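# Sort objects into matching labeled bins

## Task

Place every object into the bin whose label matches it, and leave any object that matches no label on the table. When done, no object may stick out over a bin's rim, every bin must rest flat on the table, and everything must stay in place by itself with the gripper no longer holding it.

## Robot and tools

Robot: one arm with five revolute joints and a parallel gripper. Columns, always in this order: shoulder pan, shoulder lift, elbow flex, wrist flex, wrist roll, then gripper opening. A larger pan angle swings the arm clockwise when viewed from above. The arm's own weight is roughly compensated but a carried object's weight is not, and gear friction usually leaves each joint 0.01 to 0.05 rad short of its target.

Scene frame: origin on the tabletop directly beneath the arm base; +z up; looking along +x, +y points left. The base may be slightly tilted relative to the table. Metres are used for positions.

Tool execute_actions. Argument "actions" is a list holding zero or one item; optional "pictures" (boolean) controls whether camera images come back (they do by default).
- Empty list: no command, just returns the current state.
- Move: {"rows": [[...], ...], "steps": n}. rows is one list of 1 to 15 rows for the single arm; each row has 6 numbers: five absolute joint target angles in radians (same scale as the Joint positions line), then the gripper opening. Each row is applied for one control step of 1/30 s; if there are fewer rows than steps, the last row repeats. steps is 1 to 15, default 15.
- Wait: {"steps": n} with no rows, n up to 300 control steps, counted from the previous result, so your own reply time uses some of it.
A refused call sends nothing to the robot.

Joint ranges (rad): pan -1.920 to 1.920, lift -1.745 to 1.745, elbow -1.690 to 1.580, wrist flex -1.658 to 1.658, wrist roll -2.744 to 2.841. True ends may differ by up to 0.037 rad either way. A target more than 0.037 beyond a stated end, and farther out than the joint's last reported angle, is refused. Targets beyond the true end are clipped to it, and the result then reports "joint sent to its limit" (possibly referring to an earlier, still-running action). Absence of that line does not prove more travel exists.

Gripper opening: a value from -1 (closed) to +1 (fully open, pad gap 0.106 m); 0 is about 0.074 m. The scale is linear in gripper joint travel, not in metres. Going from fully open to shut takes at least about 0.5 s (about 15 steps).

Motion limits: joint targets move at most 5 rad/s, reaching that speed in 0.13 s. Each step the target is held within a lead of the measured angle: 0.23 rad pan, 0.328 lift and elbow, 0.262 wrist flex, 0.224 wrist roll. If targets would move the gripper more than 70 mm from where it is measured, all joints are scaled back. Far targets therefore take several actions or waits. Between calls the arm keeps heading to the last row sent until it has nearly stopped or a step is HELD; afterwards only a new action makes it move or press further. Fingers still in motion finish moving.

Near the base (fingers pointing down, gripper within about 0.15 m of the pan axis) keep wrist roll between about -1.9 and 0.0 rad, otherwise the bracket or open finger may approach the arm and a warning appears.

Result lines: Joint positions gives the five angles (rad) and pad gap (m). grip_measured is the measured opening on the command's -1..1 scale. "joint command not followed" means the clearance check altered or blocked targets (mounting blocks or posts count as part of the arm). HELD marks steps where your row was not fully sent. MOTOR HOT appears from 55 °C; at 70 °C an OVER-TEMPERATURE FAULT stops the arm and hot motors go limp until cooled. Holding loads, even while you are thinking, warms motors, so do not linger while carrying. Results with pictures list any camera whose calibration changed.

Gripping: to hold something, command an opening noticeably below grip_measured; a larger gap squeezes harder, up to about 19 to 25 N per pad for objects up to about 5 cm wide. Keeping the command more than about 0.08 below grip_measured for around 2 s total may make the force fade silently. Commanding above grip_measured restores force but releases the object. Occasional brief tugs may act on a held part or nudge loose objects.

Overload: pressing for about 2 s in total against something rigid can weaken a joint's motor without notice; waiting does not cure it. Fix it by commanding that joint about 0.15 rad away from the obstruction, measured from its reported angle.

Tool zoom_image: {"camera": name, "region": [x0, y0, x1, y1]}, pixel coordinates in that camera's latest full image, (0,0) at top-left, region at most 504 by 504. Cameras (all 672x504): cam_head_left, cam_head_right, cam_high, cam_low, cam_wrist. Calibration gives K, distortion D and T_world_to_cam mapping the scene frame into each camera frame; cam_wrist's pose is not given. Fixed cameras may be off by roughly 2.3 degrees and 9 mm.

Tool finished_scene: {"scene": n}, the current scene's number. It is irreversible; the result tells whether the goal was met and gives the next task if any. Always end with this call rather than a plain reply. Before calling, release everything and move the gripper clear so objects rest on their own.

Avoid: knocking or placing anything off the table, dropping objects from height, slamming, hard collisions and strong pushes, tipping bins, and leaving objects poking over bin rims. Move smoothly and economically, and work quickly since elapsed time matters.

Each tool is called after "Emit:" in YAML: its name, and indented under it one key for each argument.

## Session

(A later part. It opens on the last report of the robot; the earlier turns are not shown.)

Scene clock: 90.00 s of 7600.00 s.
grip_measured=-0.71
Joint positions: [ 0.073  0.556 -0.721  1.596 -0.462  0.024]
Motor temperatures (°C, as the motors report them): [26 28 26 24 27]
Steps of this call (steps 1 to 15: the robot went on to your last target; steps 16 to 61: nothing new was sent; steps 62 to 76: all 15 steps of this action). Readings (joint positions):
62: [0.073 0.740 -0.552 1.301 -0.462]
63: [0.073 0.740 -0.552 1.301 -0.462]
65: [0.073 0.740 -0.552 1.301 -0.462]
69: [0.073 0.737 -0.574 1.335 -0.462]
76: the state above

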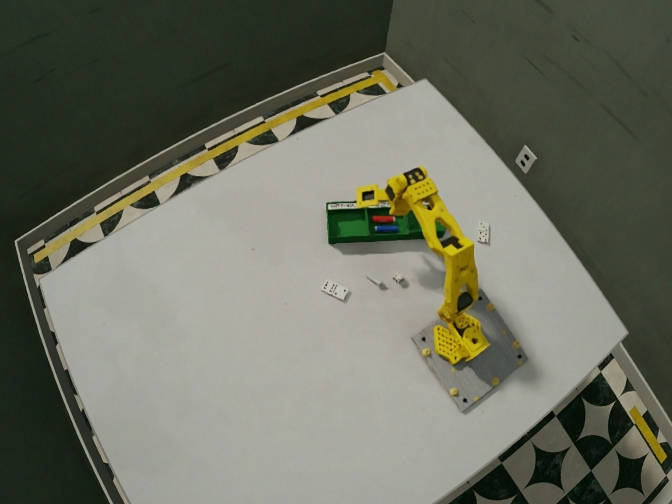

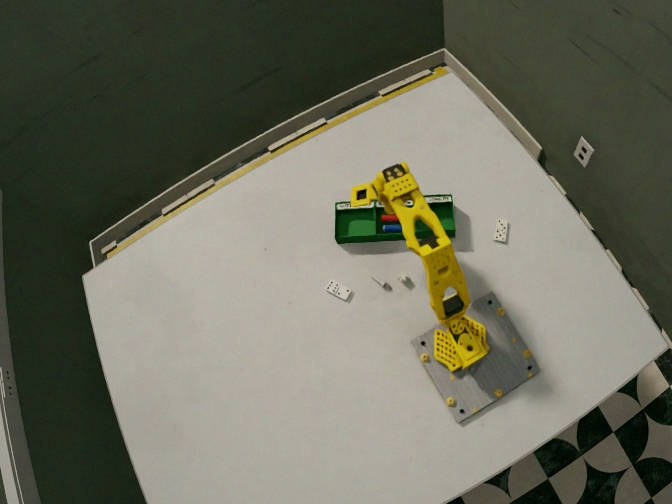

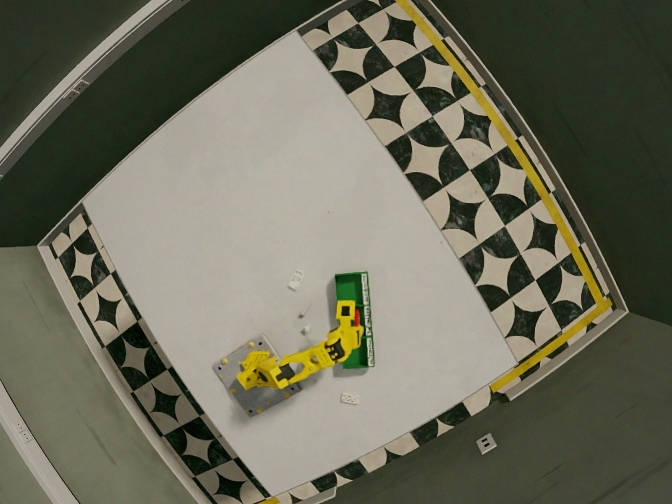

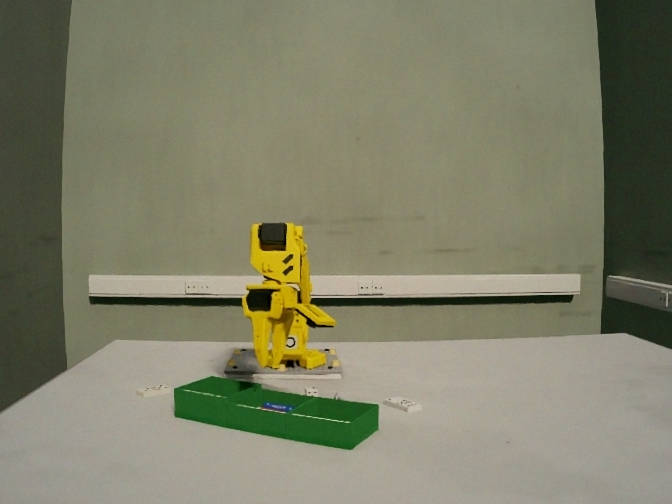

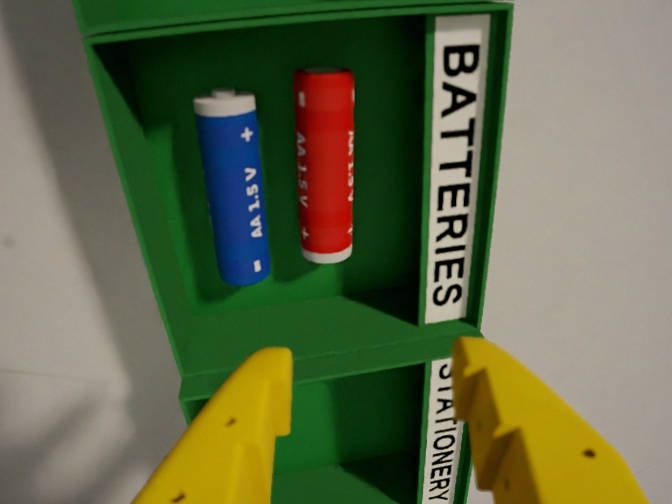

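Emit:
execute_actions:
  actions:
    - {"rows":[[0.07,0.45,-0.7,1.62,-0.6,-0.7],[0.0,0.38,-0.62,1.62,-0.8,-0.7],[-0.1,0.3,-0.5,1.62,-1.0,-0.7],[-0.22,0.23,-0.38,1.6,-1.2,-0.7],[-0.34,0.17,-0.25,1.55,-1.4,-0.7],[-0.44,0.12,-0.1,1.47,-1.6,-0.7],[-0.48,0.09,0.03,1.38,-1.78,-0.7],[-0.48,0.08,0.14,1.28,-1.78,-0.7]],"steps":15}

Emit:
execute_actions:
  actions:
    - {"steps":12}

Scene clock: 93.17 s of 7600.00 s.
grip_measured=-0.71
Joint positions: [-0.469  0.094  0.092  1.294 -1.18   0.024]
Motor temperatures (°C, as the motors report them): [26 28 26 24 27]
Steps of this call (steps 1 to 30: the robot went on to your last target; steps 31 to 80: nothing new was sent; steps 81 to 95: all 15 steps of this action). Readings (joint positions):
81: [0.073 0.531 -0.727 1.613 -0.464]
82: [0.071 0.522 -0.724 1.613 -0.474]
84: [0.039 0.447 -0.658 1.613 -0.559]
88: [-0.188 0.192 -0.361 1.516 -0.786]
95: the state above

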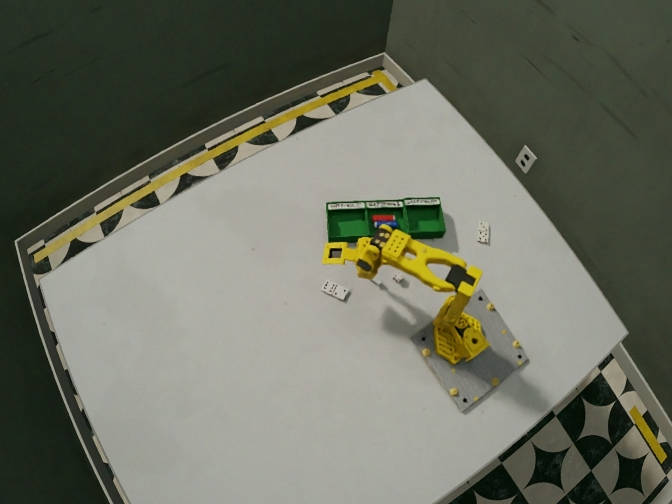

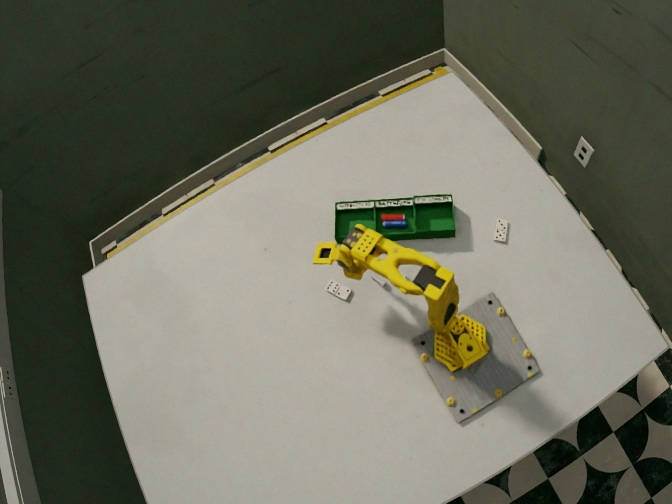

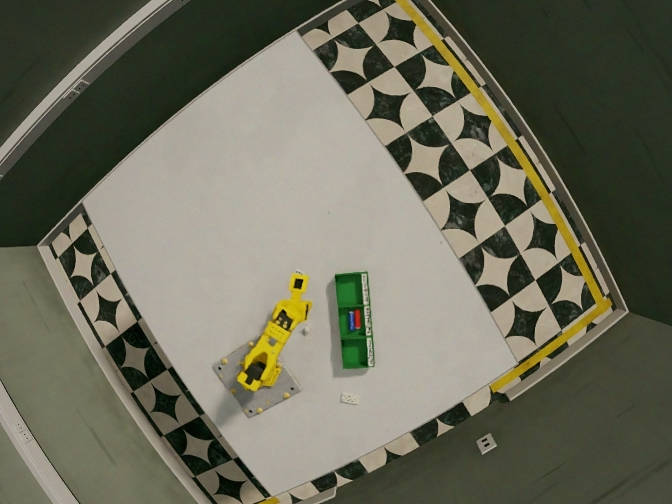

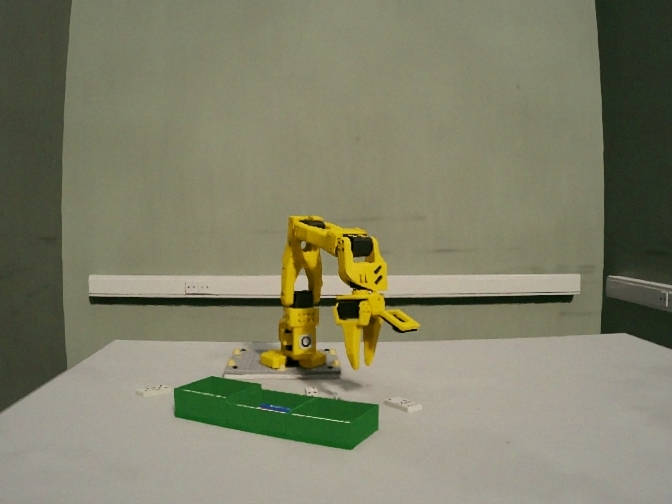

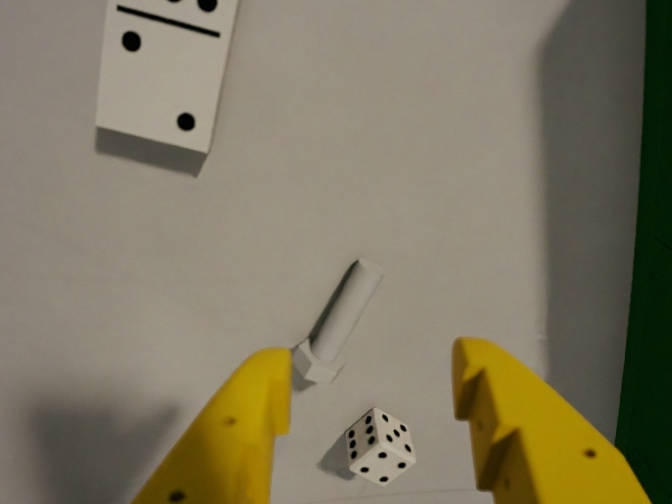

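Scene clock: 93.57 s of 7600.00 s.
grip_measured=-0.71
Joint positions: [-0.475  0.093  0.121  1.289 -1.755  0.024]
Motor temperatures (°C, as the motors report them): [26 28 26 24 27]
Steps of this call (steps 1 to 12: the robot went on to your last target). Readings (joint positions):
1: [-0.473 0.094 0.110 1.292 -1.237]
2: [-0.475 0.094 0.118 1.290 -1.294]
4: [-0.475 0.094 0.121 1.289 -1.406]
8: [-0.475 0.093 0.121 1.289 -1.631]
12: the state above

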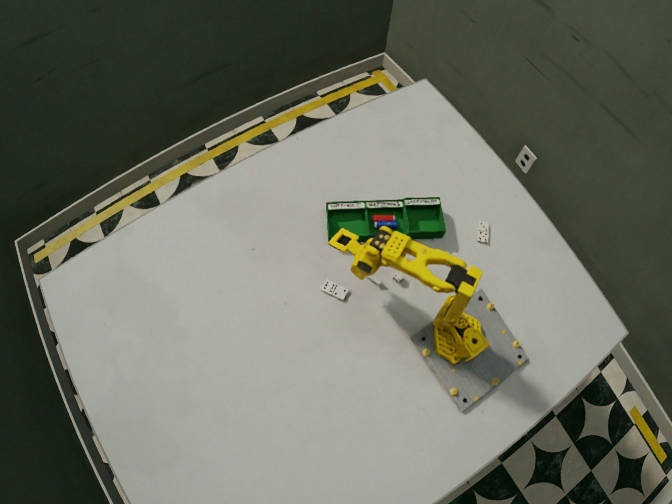

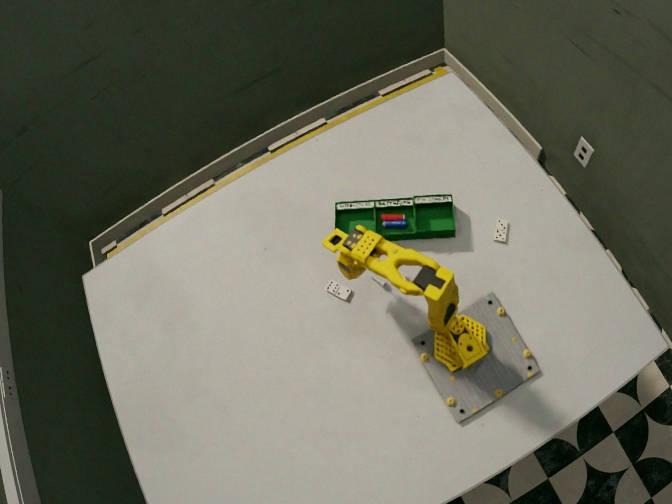

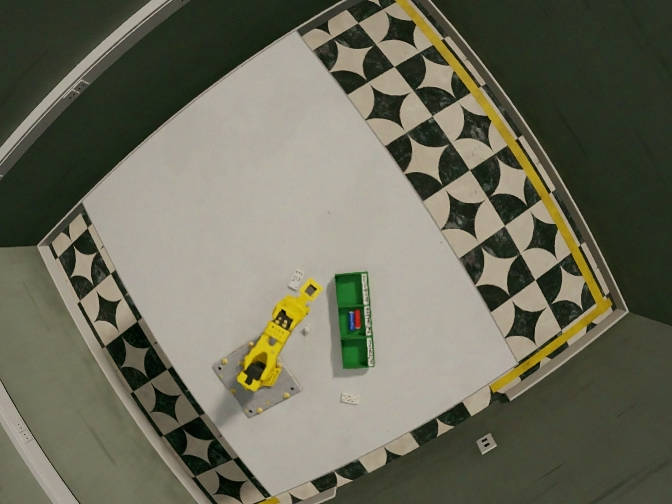

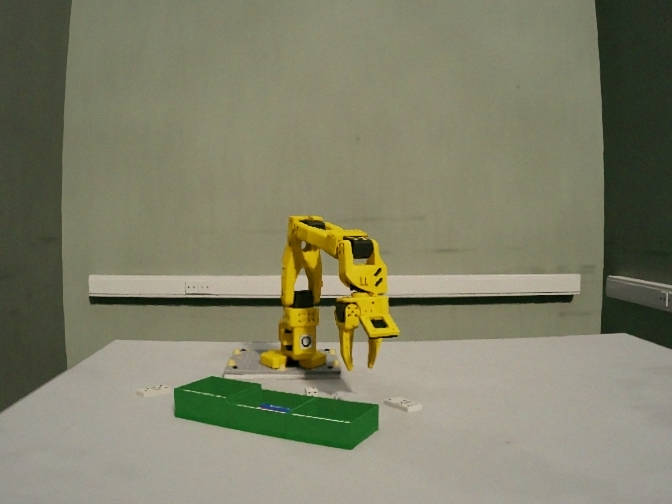

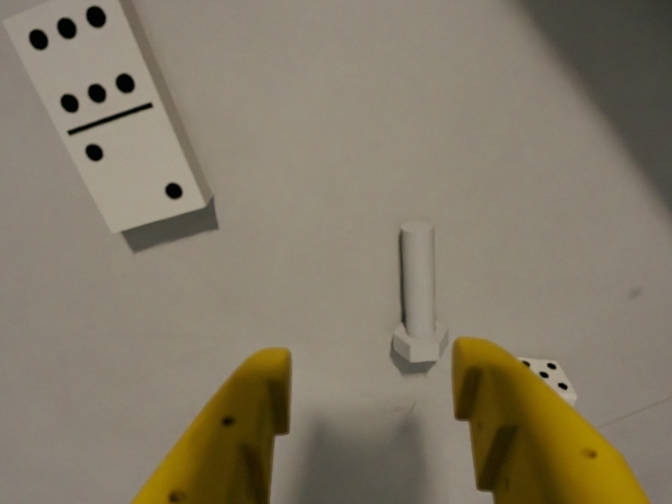

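Emit:
execute_actions:
  actions:
    - {"rows":[[-0.42,0.09,0.14,1.28,-1.72,-0.72],[-0.37,0.10,0.17,1.26,-1.67,-0.72],[-0.37,0.12,0.21,1.21,-1.67,-0.72],[-0.37,0.13,0.25,1.16,-1.67,-0.72]],"steps":14}

Scene clock: 96.17 s of 7600.00 s.
grip_measured=-0.71
Joint positions: [-0.377  0.114  0.233  1.168 -1.677  0.024]
Motor temperatures (°C, as the motors report them): [26 28 26 24 27]
Steps of this call (steps 1 to 30: the robot went on to your last target; steps 31 to 64: nothing new was sent; steps 65 to 78: all 14 steps of this action). Readings (joint positions):
65: [-0.475 0.093 0.121 1.287 -1.772]
66: [-0.469 0.093 0.122 1.287 -1.766]
68: [-0.424 0.096 0.153 1.261 -1.718]
72: [-0.378 0.113 0.228 1.180 -1.682]
78: the state above

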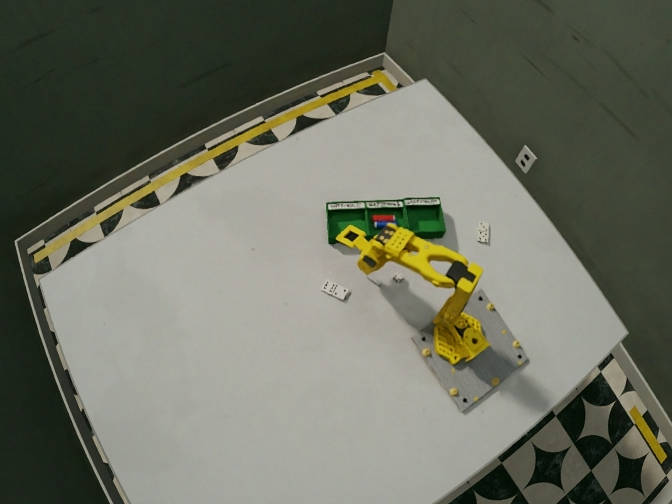

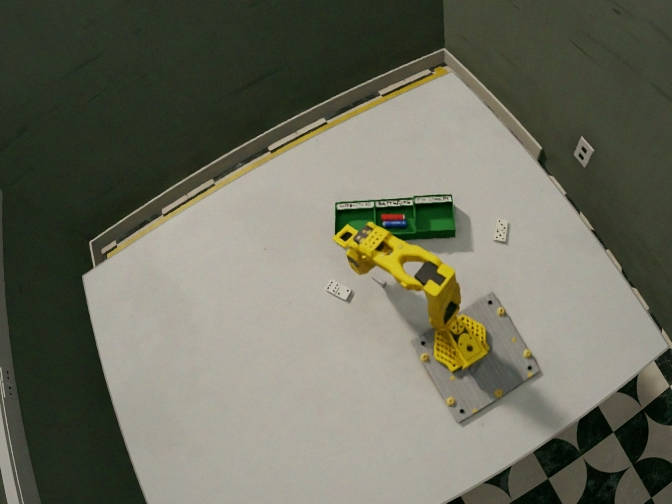

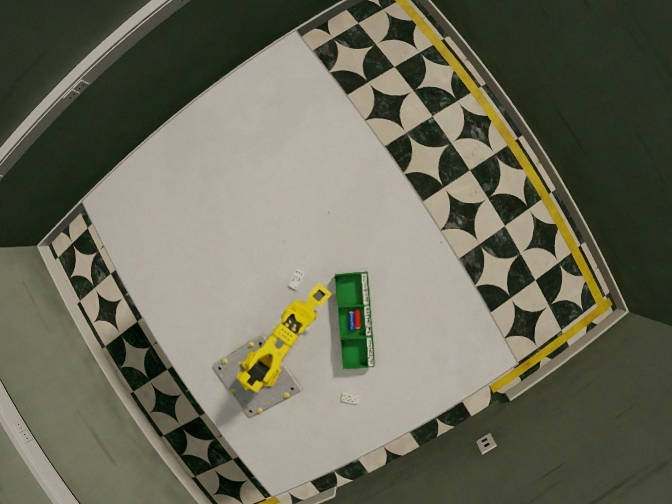

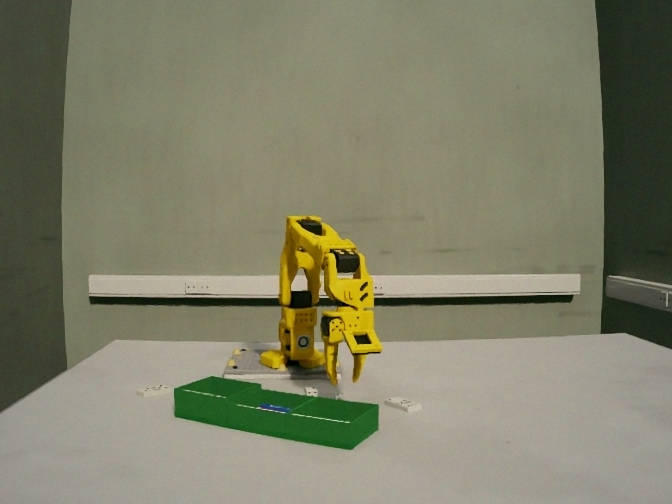

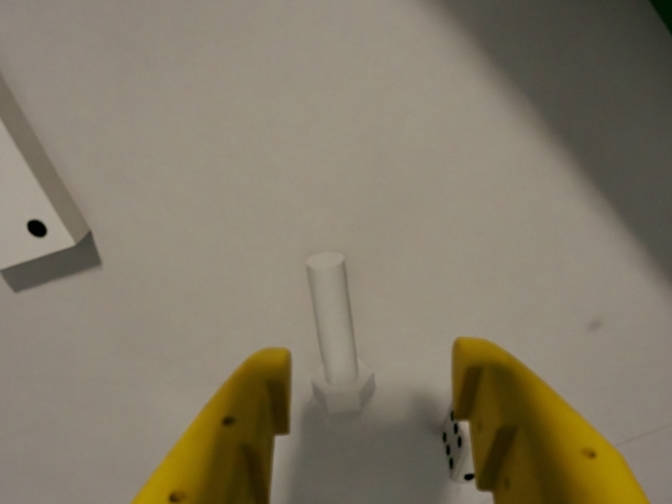

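Emit:
execute_actions:
  actions:
    - {"rows":[[-0.37,0.09,0.26,1.17,-1.64,-0.8],[-0.37,0.05,0.30,1.16,-1.62,-0.82],[-0.37,0.02,0.34,1.15,-1.62,-0.82],[-0.37,-0.01,0.39,1.13,-1.62,-0.82]],"steps":14}

Scene clock: 98.60 s of 7600.00 s.
grip_measured=-0.81
Joint positions: [-0.375  0.002  0.371  1.137 -1.628  0.016]
Motor temperatures (°C, as the motors report them): [26 28 26 24 27]
Steps of this call (steps 1 to 15: the robot went on to your last target; steps 16 to 59: nothing new was sent; steps 60 to 73: all 14 steps of this action). Readings (joint positions):
60: [-0.377 0.114 0.233 1.168 -1.675]
61: [-0.375 0.111 0.239 1.168 -1.668]
63: [-0.375 0.074 0.277 1.162 -1.643]
67: [-0.375 0.010 0.365 1.140 -1.629]
73: the state above

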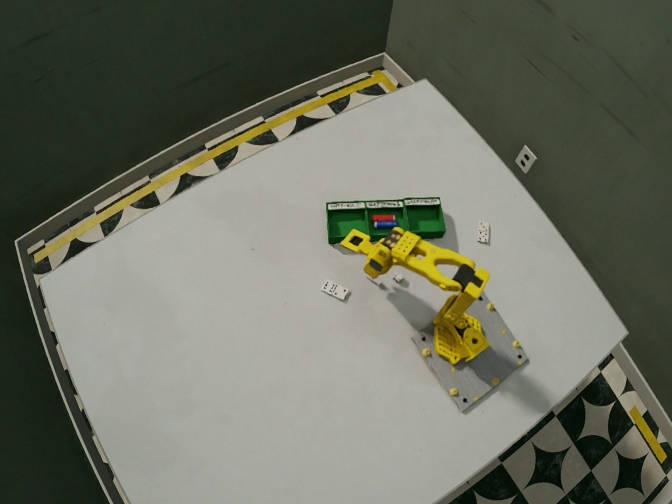

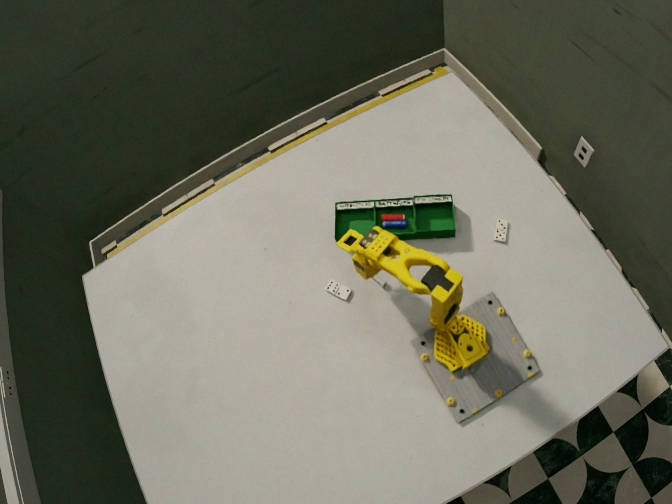

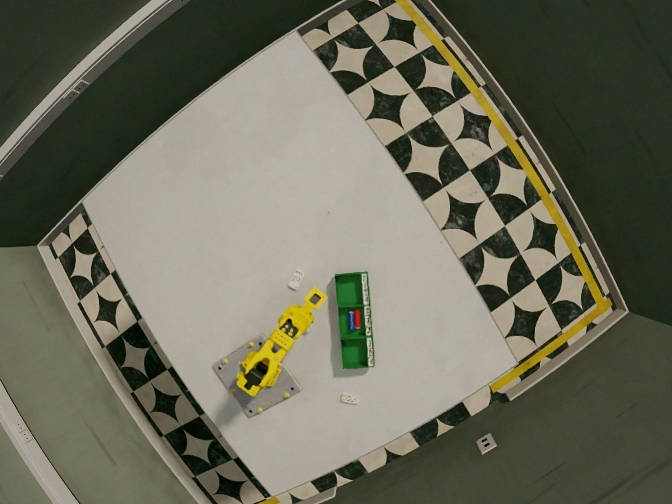

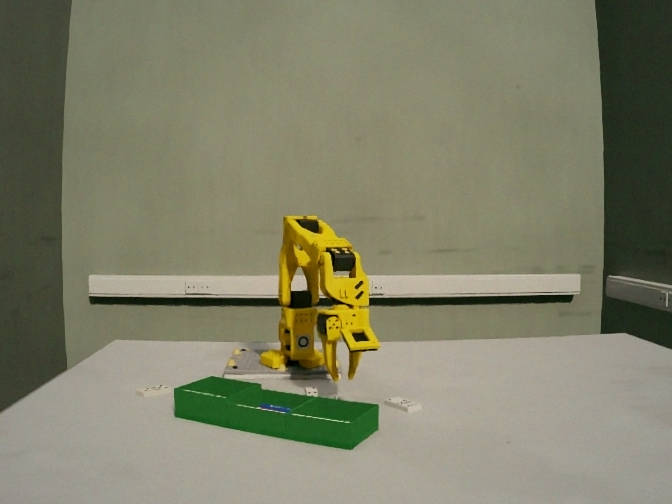

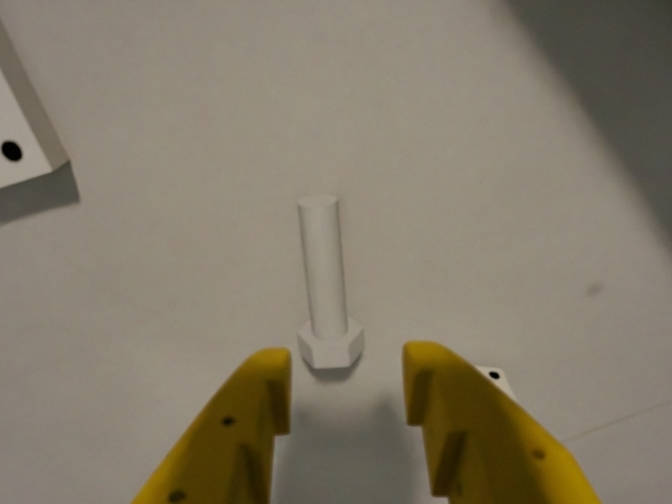

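Emit:
execute_actions:
  actions:
    - {"rows":[[-0.395,-0.01,0.42,1.10,-1.57,-0.8],[-0.395,-0.0,0.46,1.05,-1.57,-0.8],[-0.395,0.01,0.50,1.0,-1.57,-0.8],[-0.395,0.02,0.53,0.96,-1.57,-0.8]],"steps":14}

Scene clock: 100.43 s of 7600.00 s.
grip_measured=-0.81
Joint positions: [-0.389  0.004  0.512  0.968 -1.579  0.016]
Motor temperatures (°C, as the motors report them): [26 28 26 24 27]
Steps of this call (steps 1 to 15: the robot went on to your last target; steps 16 to 41: nothing new was sent; steps 42 to 55: all 14 steps of this action). Readings (joint positions):
42: [-0.375 0.001 0.373 1.136 -1.628]
43: [-0.378 0.001 0.382 1.128 -1.617]
45: [-0.386 0.001 0.432 1.074 -1.593]
49: [-0.389 0.004 0.509 0.981 -1.580]
55: the state above

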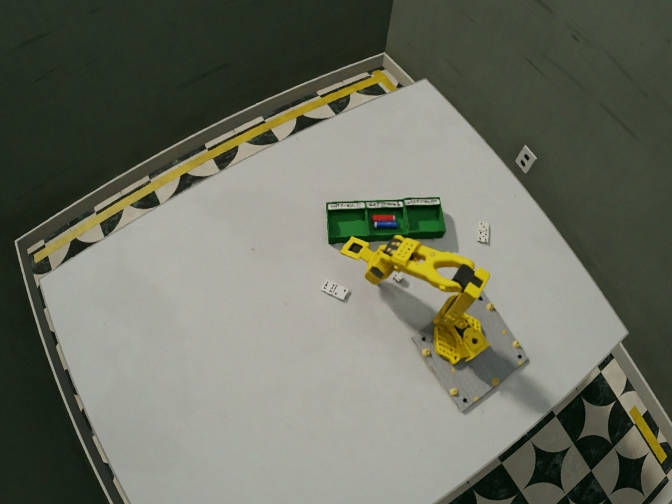

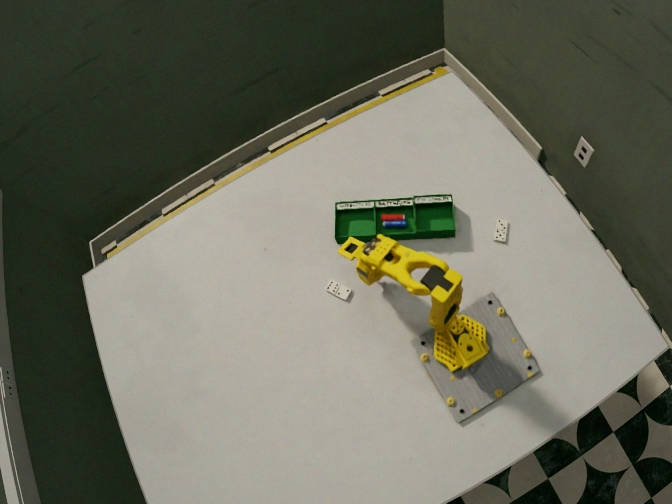

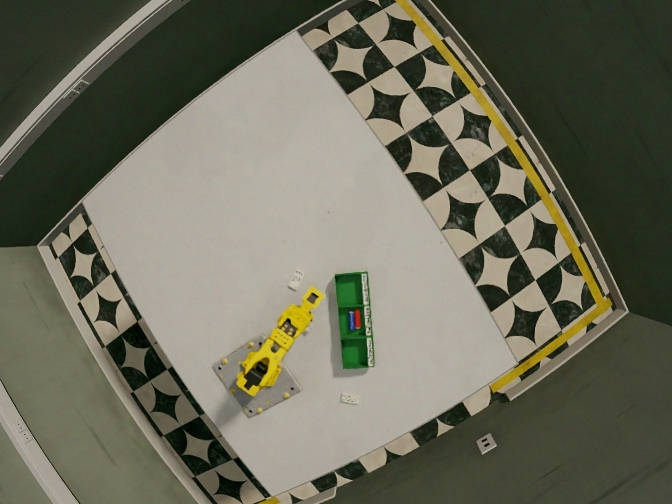

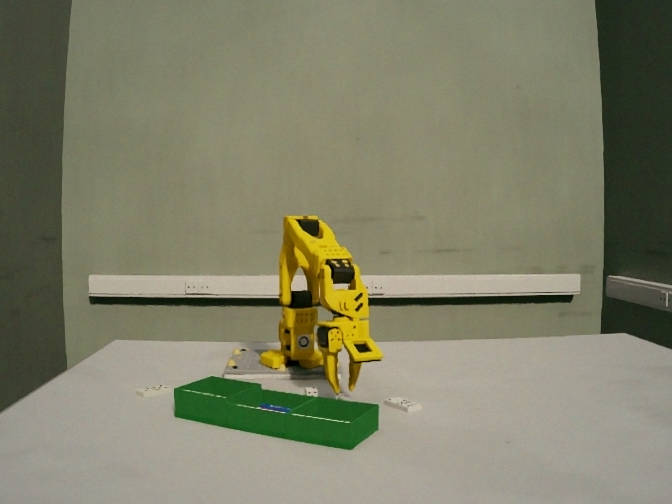

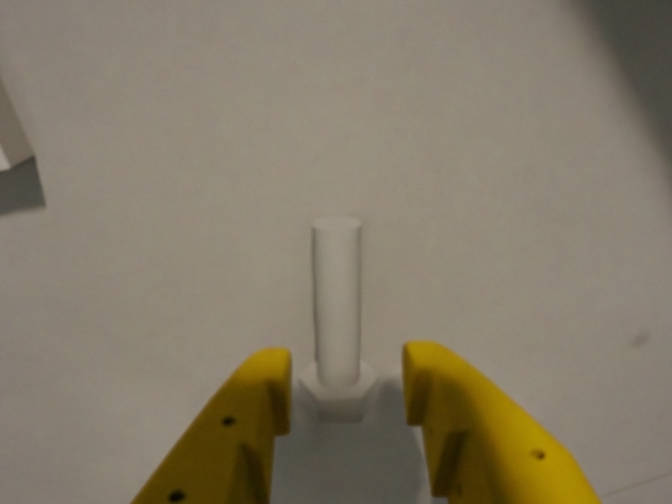

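Emit:
execute_actions:
  actions:
    - {"rows":[[-0.395,-0.03,0.56,0.96,-1.57,-0.8],[-0.395,-0.06,0.60,0.94,-1.57,-0.8],[-0.395,-0.09,0.64,0.92,-1.57,-0.8],[-0.395,-0.10,0.67,0.90,-1.57,-0.8]],"steps":14}

Scene clock: 103.60 s of 7600.00 s.
grip_measured=-0.81
Joint positions: [-0.39  -0.088  0.653  0.908 -1.577  0.016]
Motor temperatures (°C, as the motors report them): [26 28 26 24 27]
Steps of this call (steps 1 to 15: the robot went on to your last target; steps 16 to 81: nothing new was sent; steps 82 to 95: all 14 steps of this action). Readings (joint positions):
82: [-0.389 0.004 0.514 0.968 -1.579]
83: [-0.390 0.001 0.524 0.967 -1.577]
85: [-0.390 -0.036 0.575 0.947 -1.577]
89: [-0.390 -0.084 0.649 0.913 -1.577]
95: the state above

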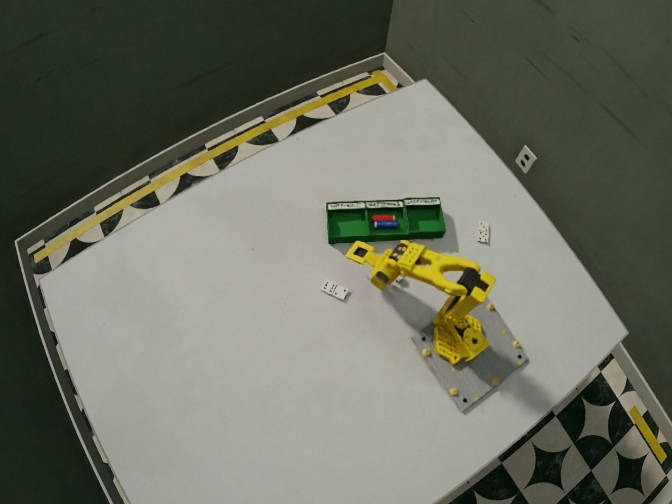

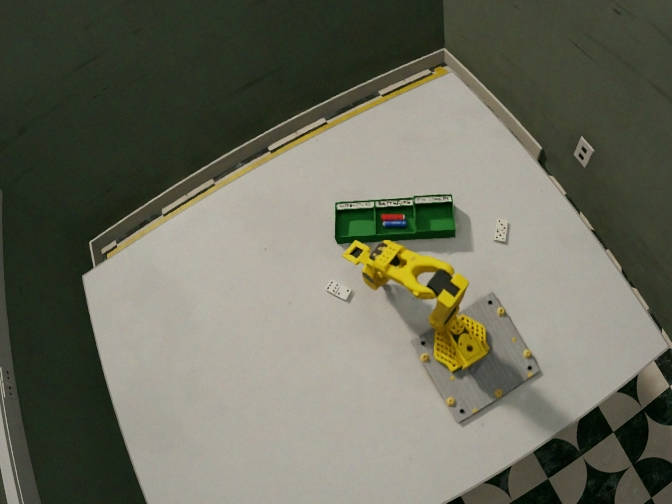

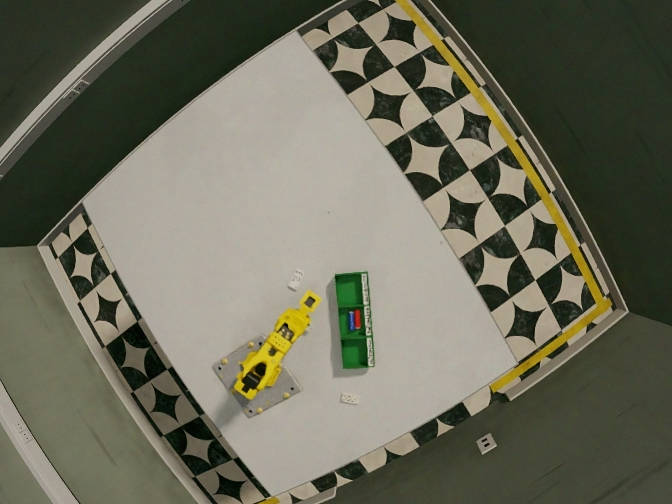

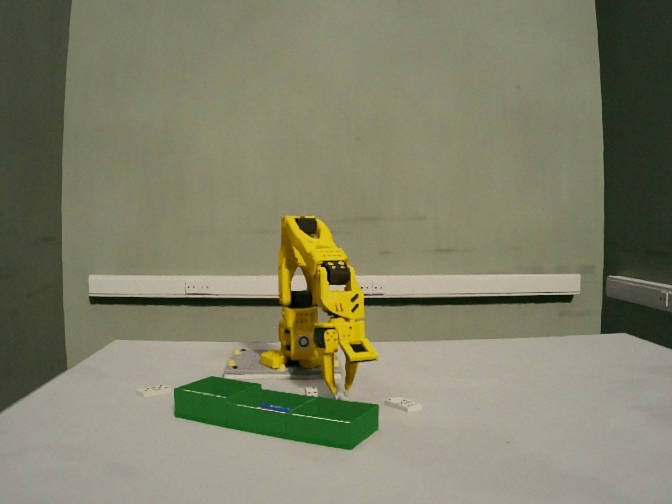

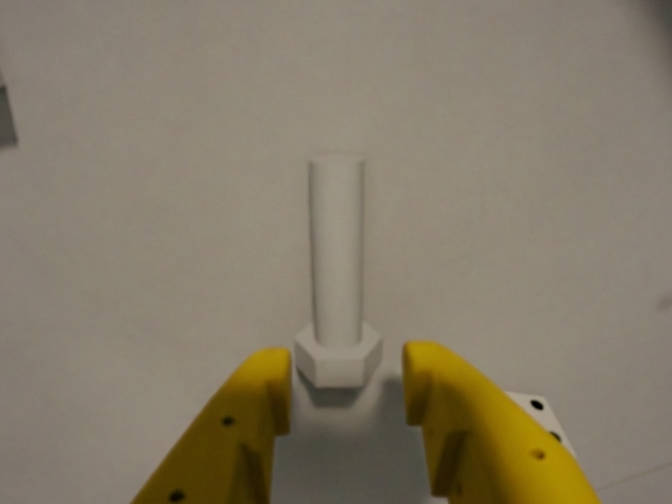

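Emit:
execute_actions:
  actions:
    - {"rows":[[-0.395,-0.05,0.59,0.93,-1.57,-0.8],[-0.395,0.0,0.53,0.95,-1.57,-0.8],[-0.395,0.05,0.48,0.96,-1.57,-0.8],[-0.395,0.095,0.46,0.95,-1.57,-0.8]],"steps":15}

Scene clock: 106.50 s of 7600.00 s.
grip_measured=-0.81
Joint positions: [-0.39   0.077  0.475  0.942 -1.577  0.016]
Motor temperatures (°C, as the motors report them): [26 28 26 24 27]
Steps of this call (steps 1 to 15: the robot went on to your last target; steps 16 to 72: nothing new was sent; steps 73 to 87: all 15 steps of this action). Readings (joint positions):
73: [-0.390 -0.088 0.653 0.907 -1.577]
74: [-0.390 -0.084 0.650 0.912 -1.577]
76: [-0.390 -0.028 0.593 0.933 -1.577]
80: [-0.390 0.071 0.488 0.941 -1.577]
87: the state above

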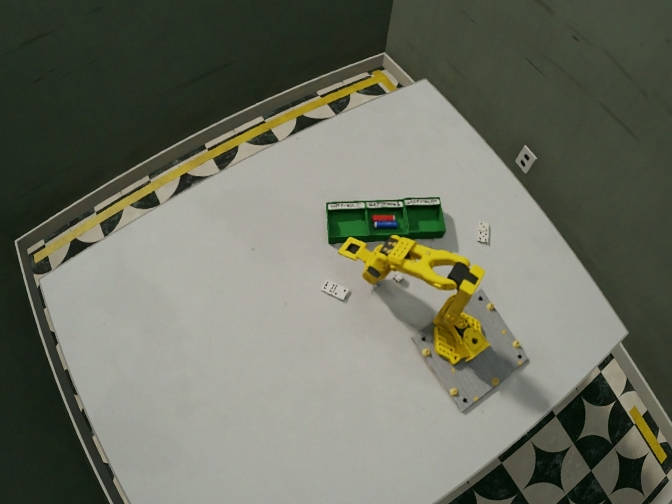

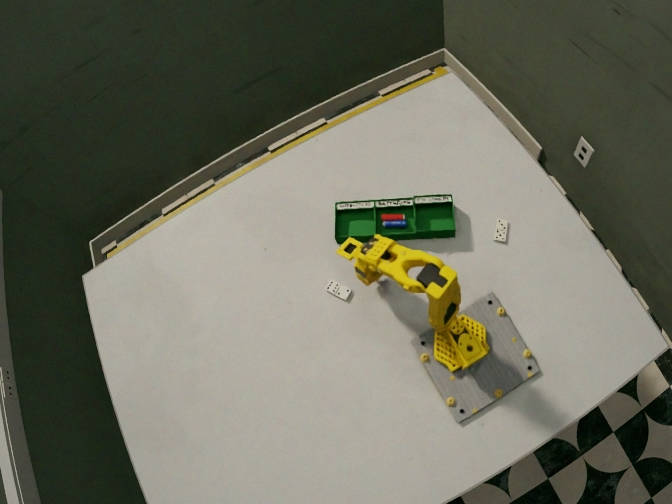

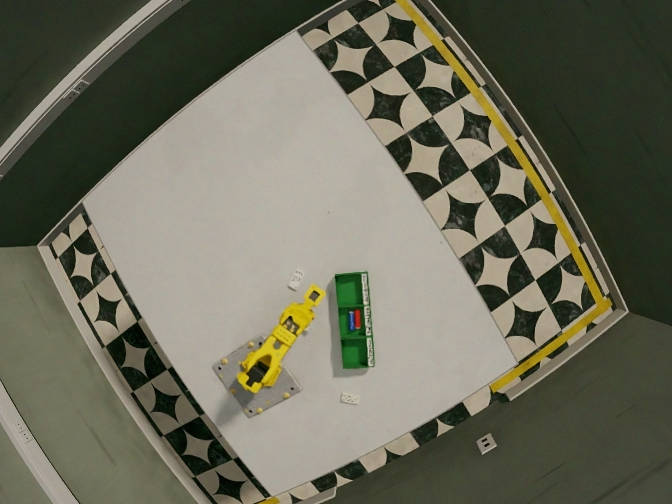

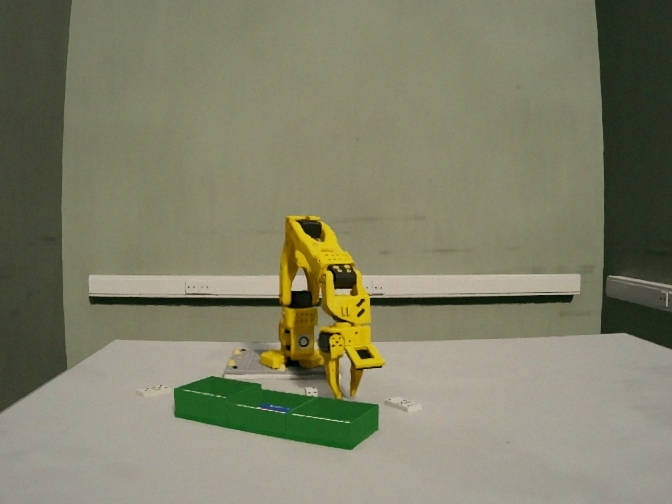

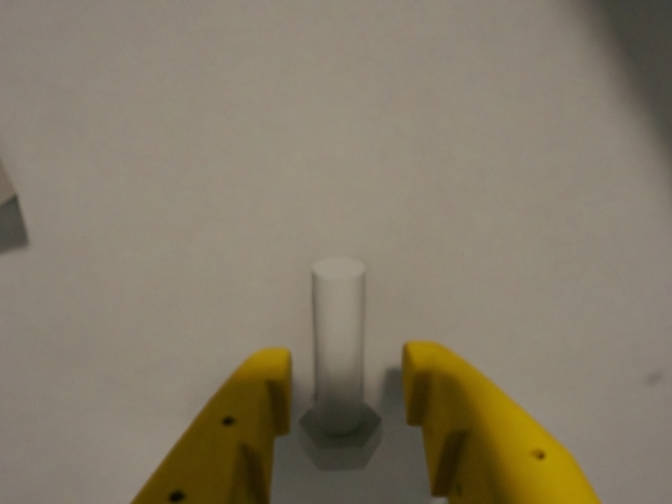

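Emit:
execute_actions:
  actions:
    - {"rows":[[-0.395,0.105,0.49,0.92,-1.57,-0.8],[-0.395,0.115,0.51,0.89,-1.57,-0.8],[-0.395,0.12,0.525,0.87,-1.57,-0.8]],"steps":12}

Scene clock: 109.40 s of 7600.00 s.
grip_measured=-0.81
Joint positions: [-0.39   0.105  0.507  0.878 -1.577  0.016]
Motor temperatures (°C, as the motors report them): [26 28 26 24 27]
Steps of this call (steps 1 to 15: the robot went on to your last target; steps 16 to 75: nothing new was sent; steps 76 to 87: all 12 steps of this action). Readings (joint positions):
76: [-0.390 0.079 0.475 0.942 -1.577]
77: [-0.390 0.085 0.477 0.938 -1.577]
79: [-0.390 0.099 0.494 0.907 -1.577]
83: [-0.390 0.105 0.507 0.879 -1.577]
87: the state above

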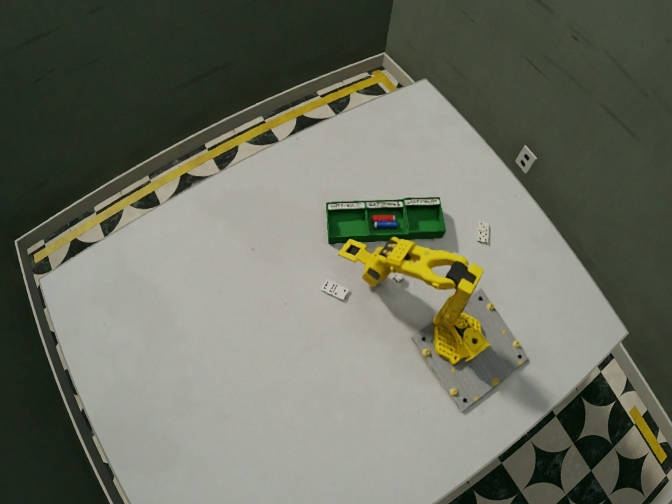

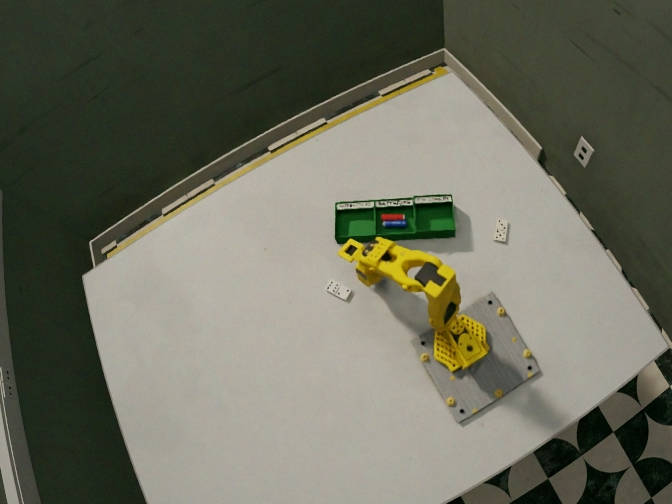

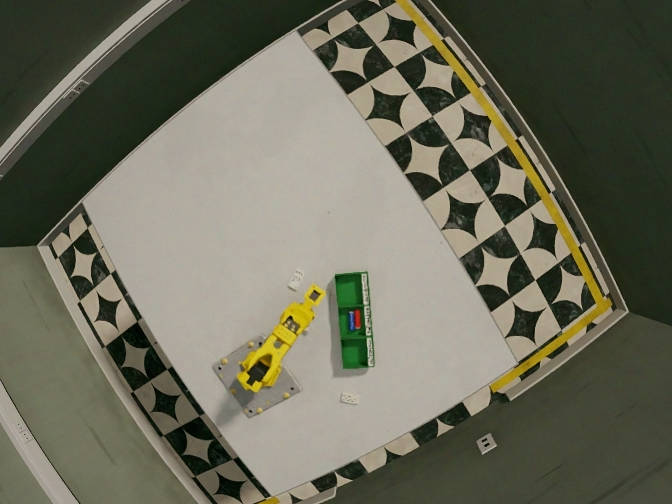

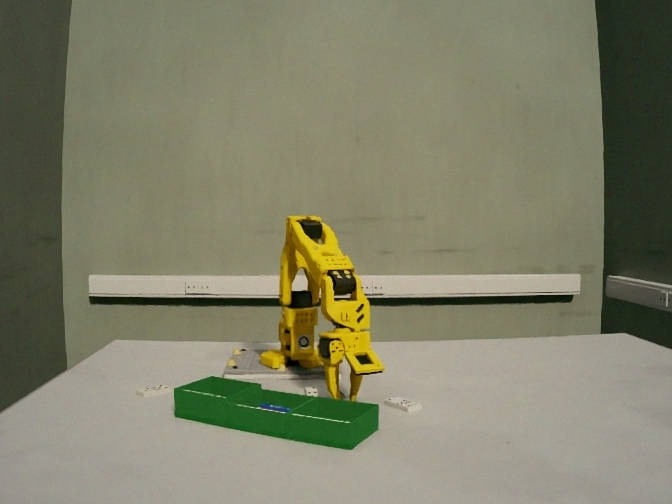

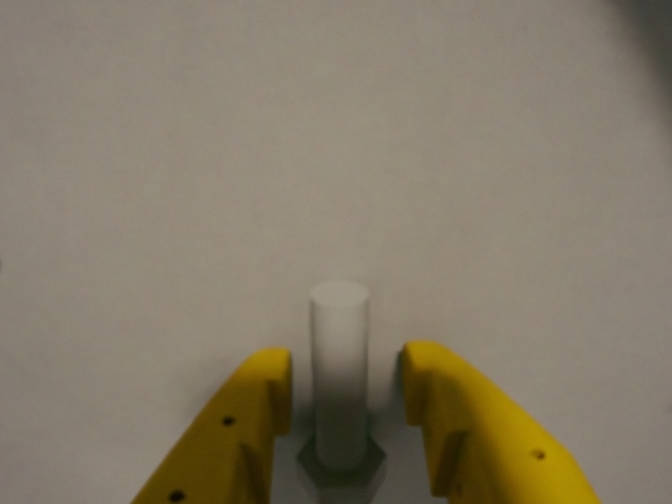

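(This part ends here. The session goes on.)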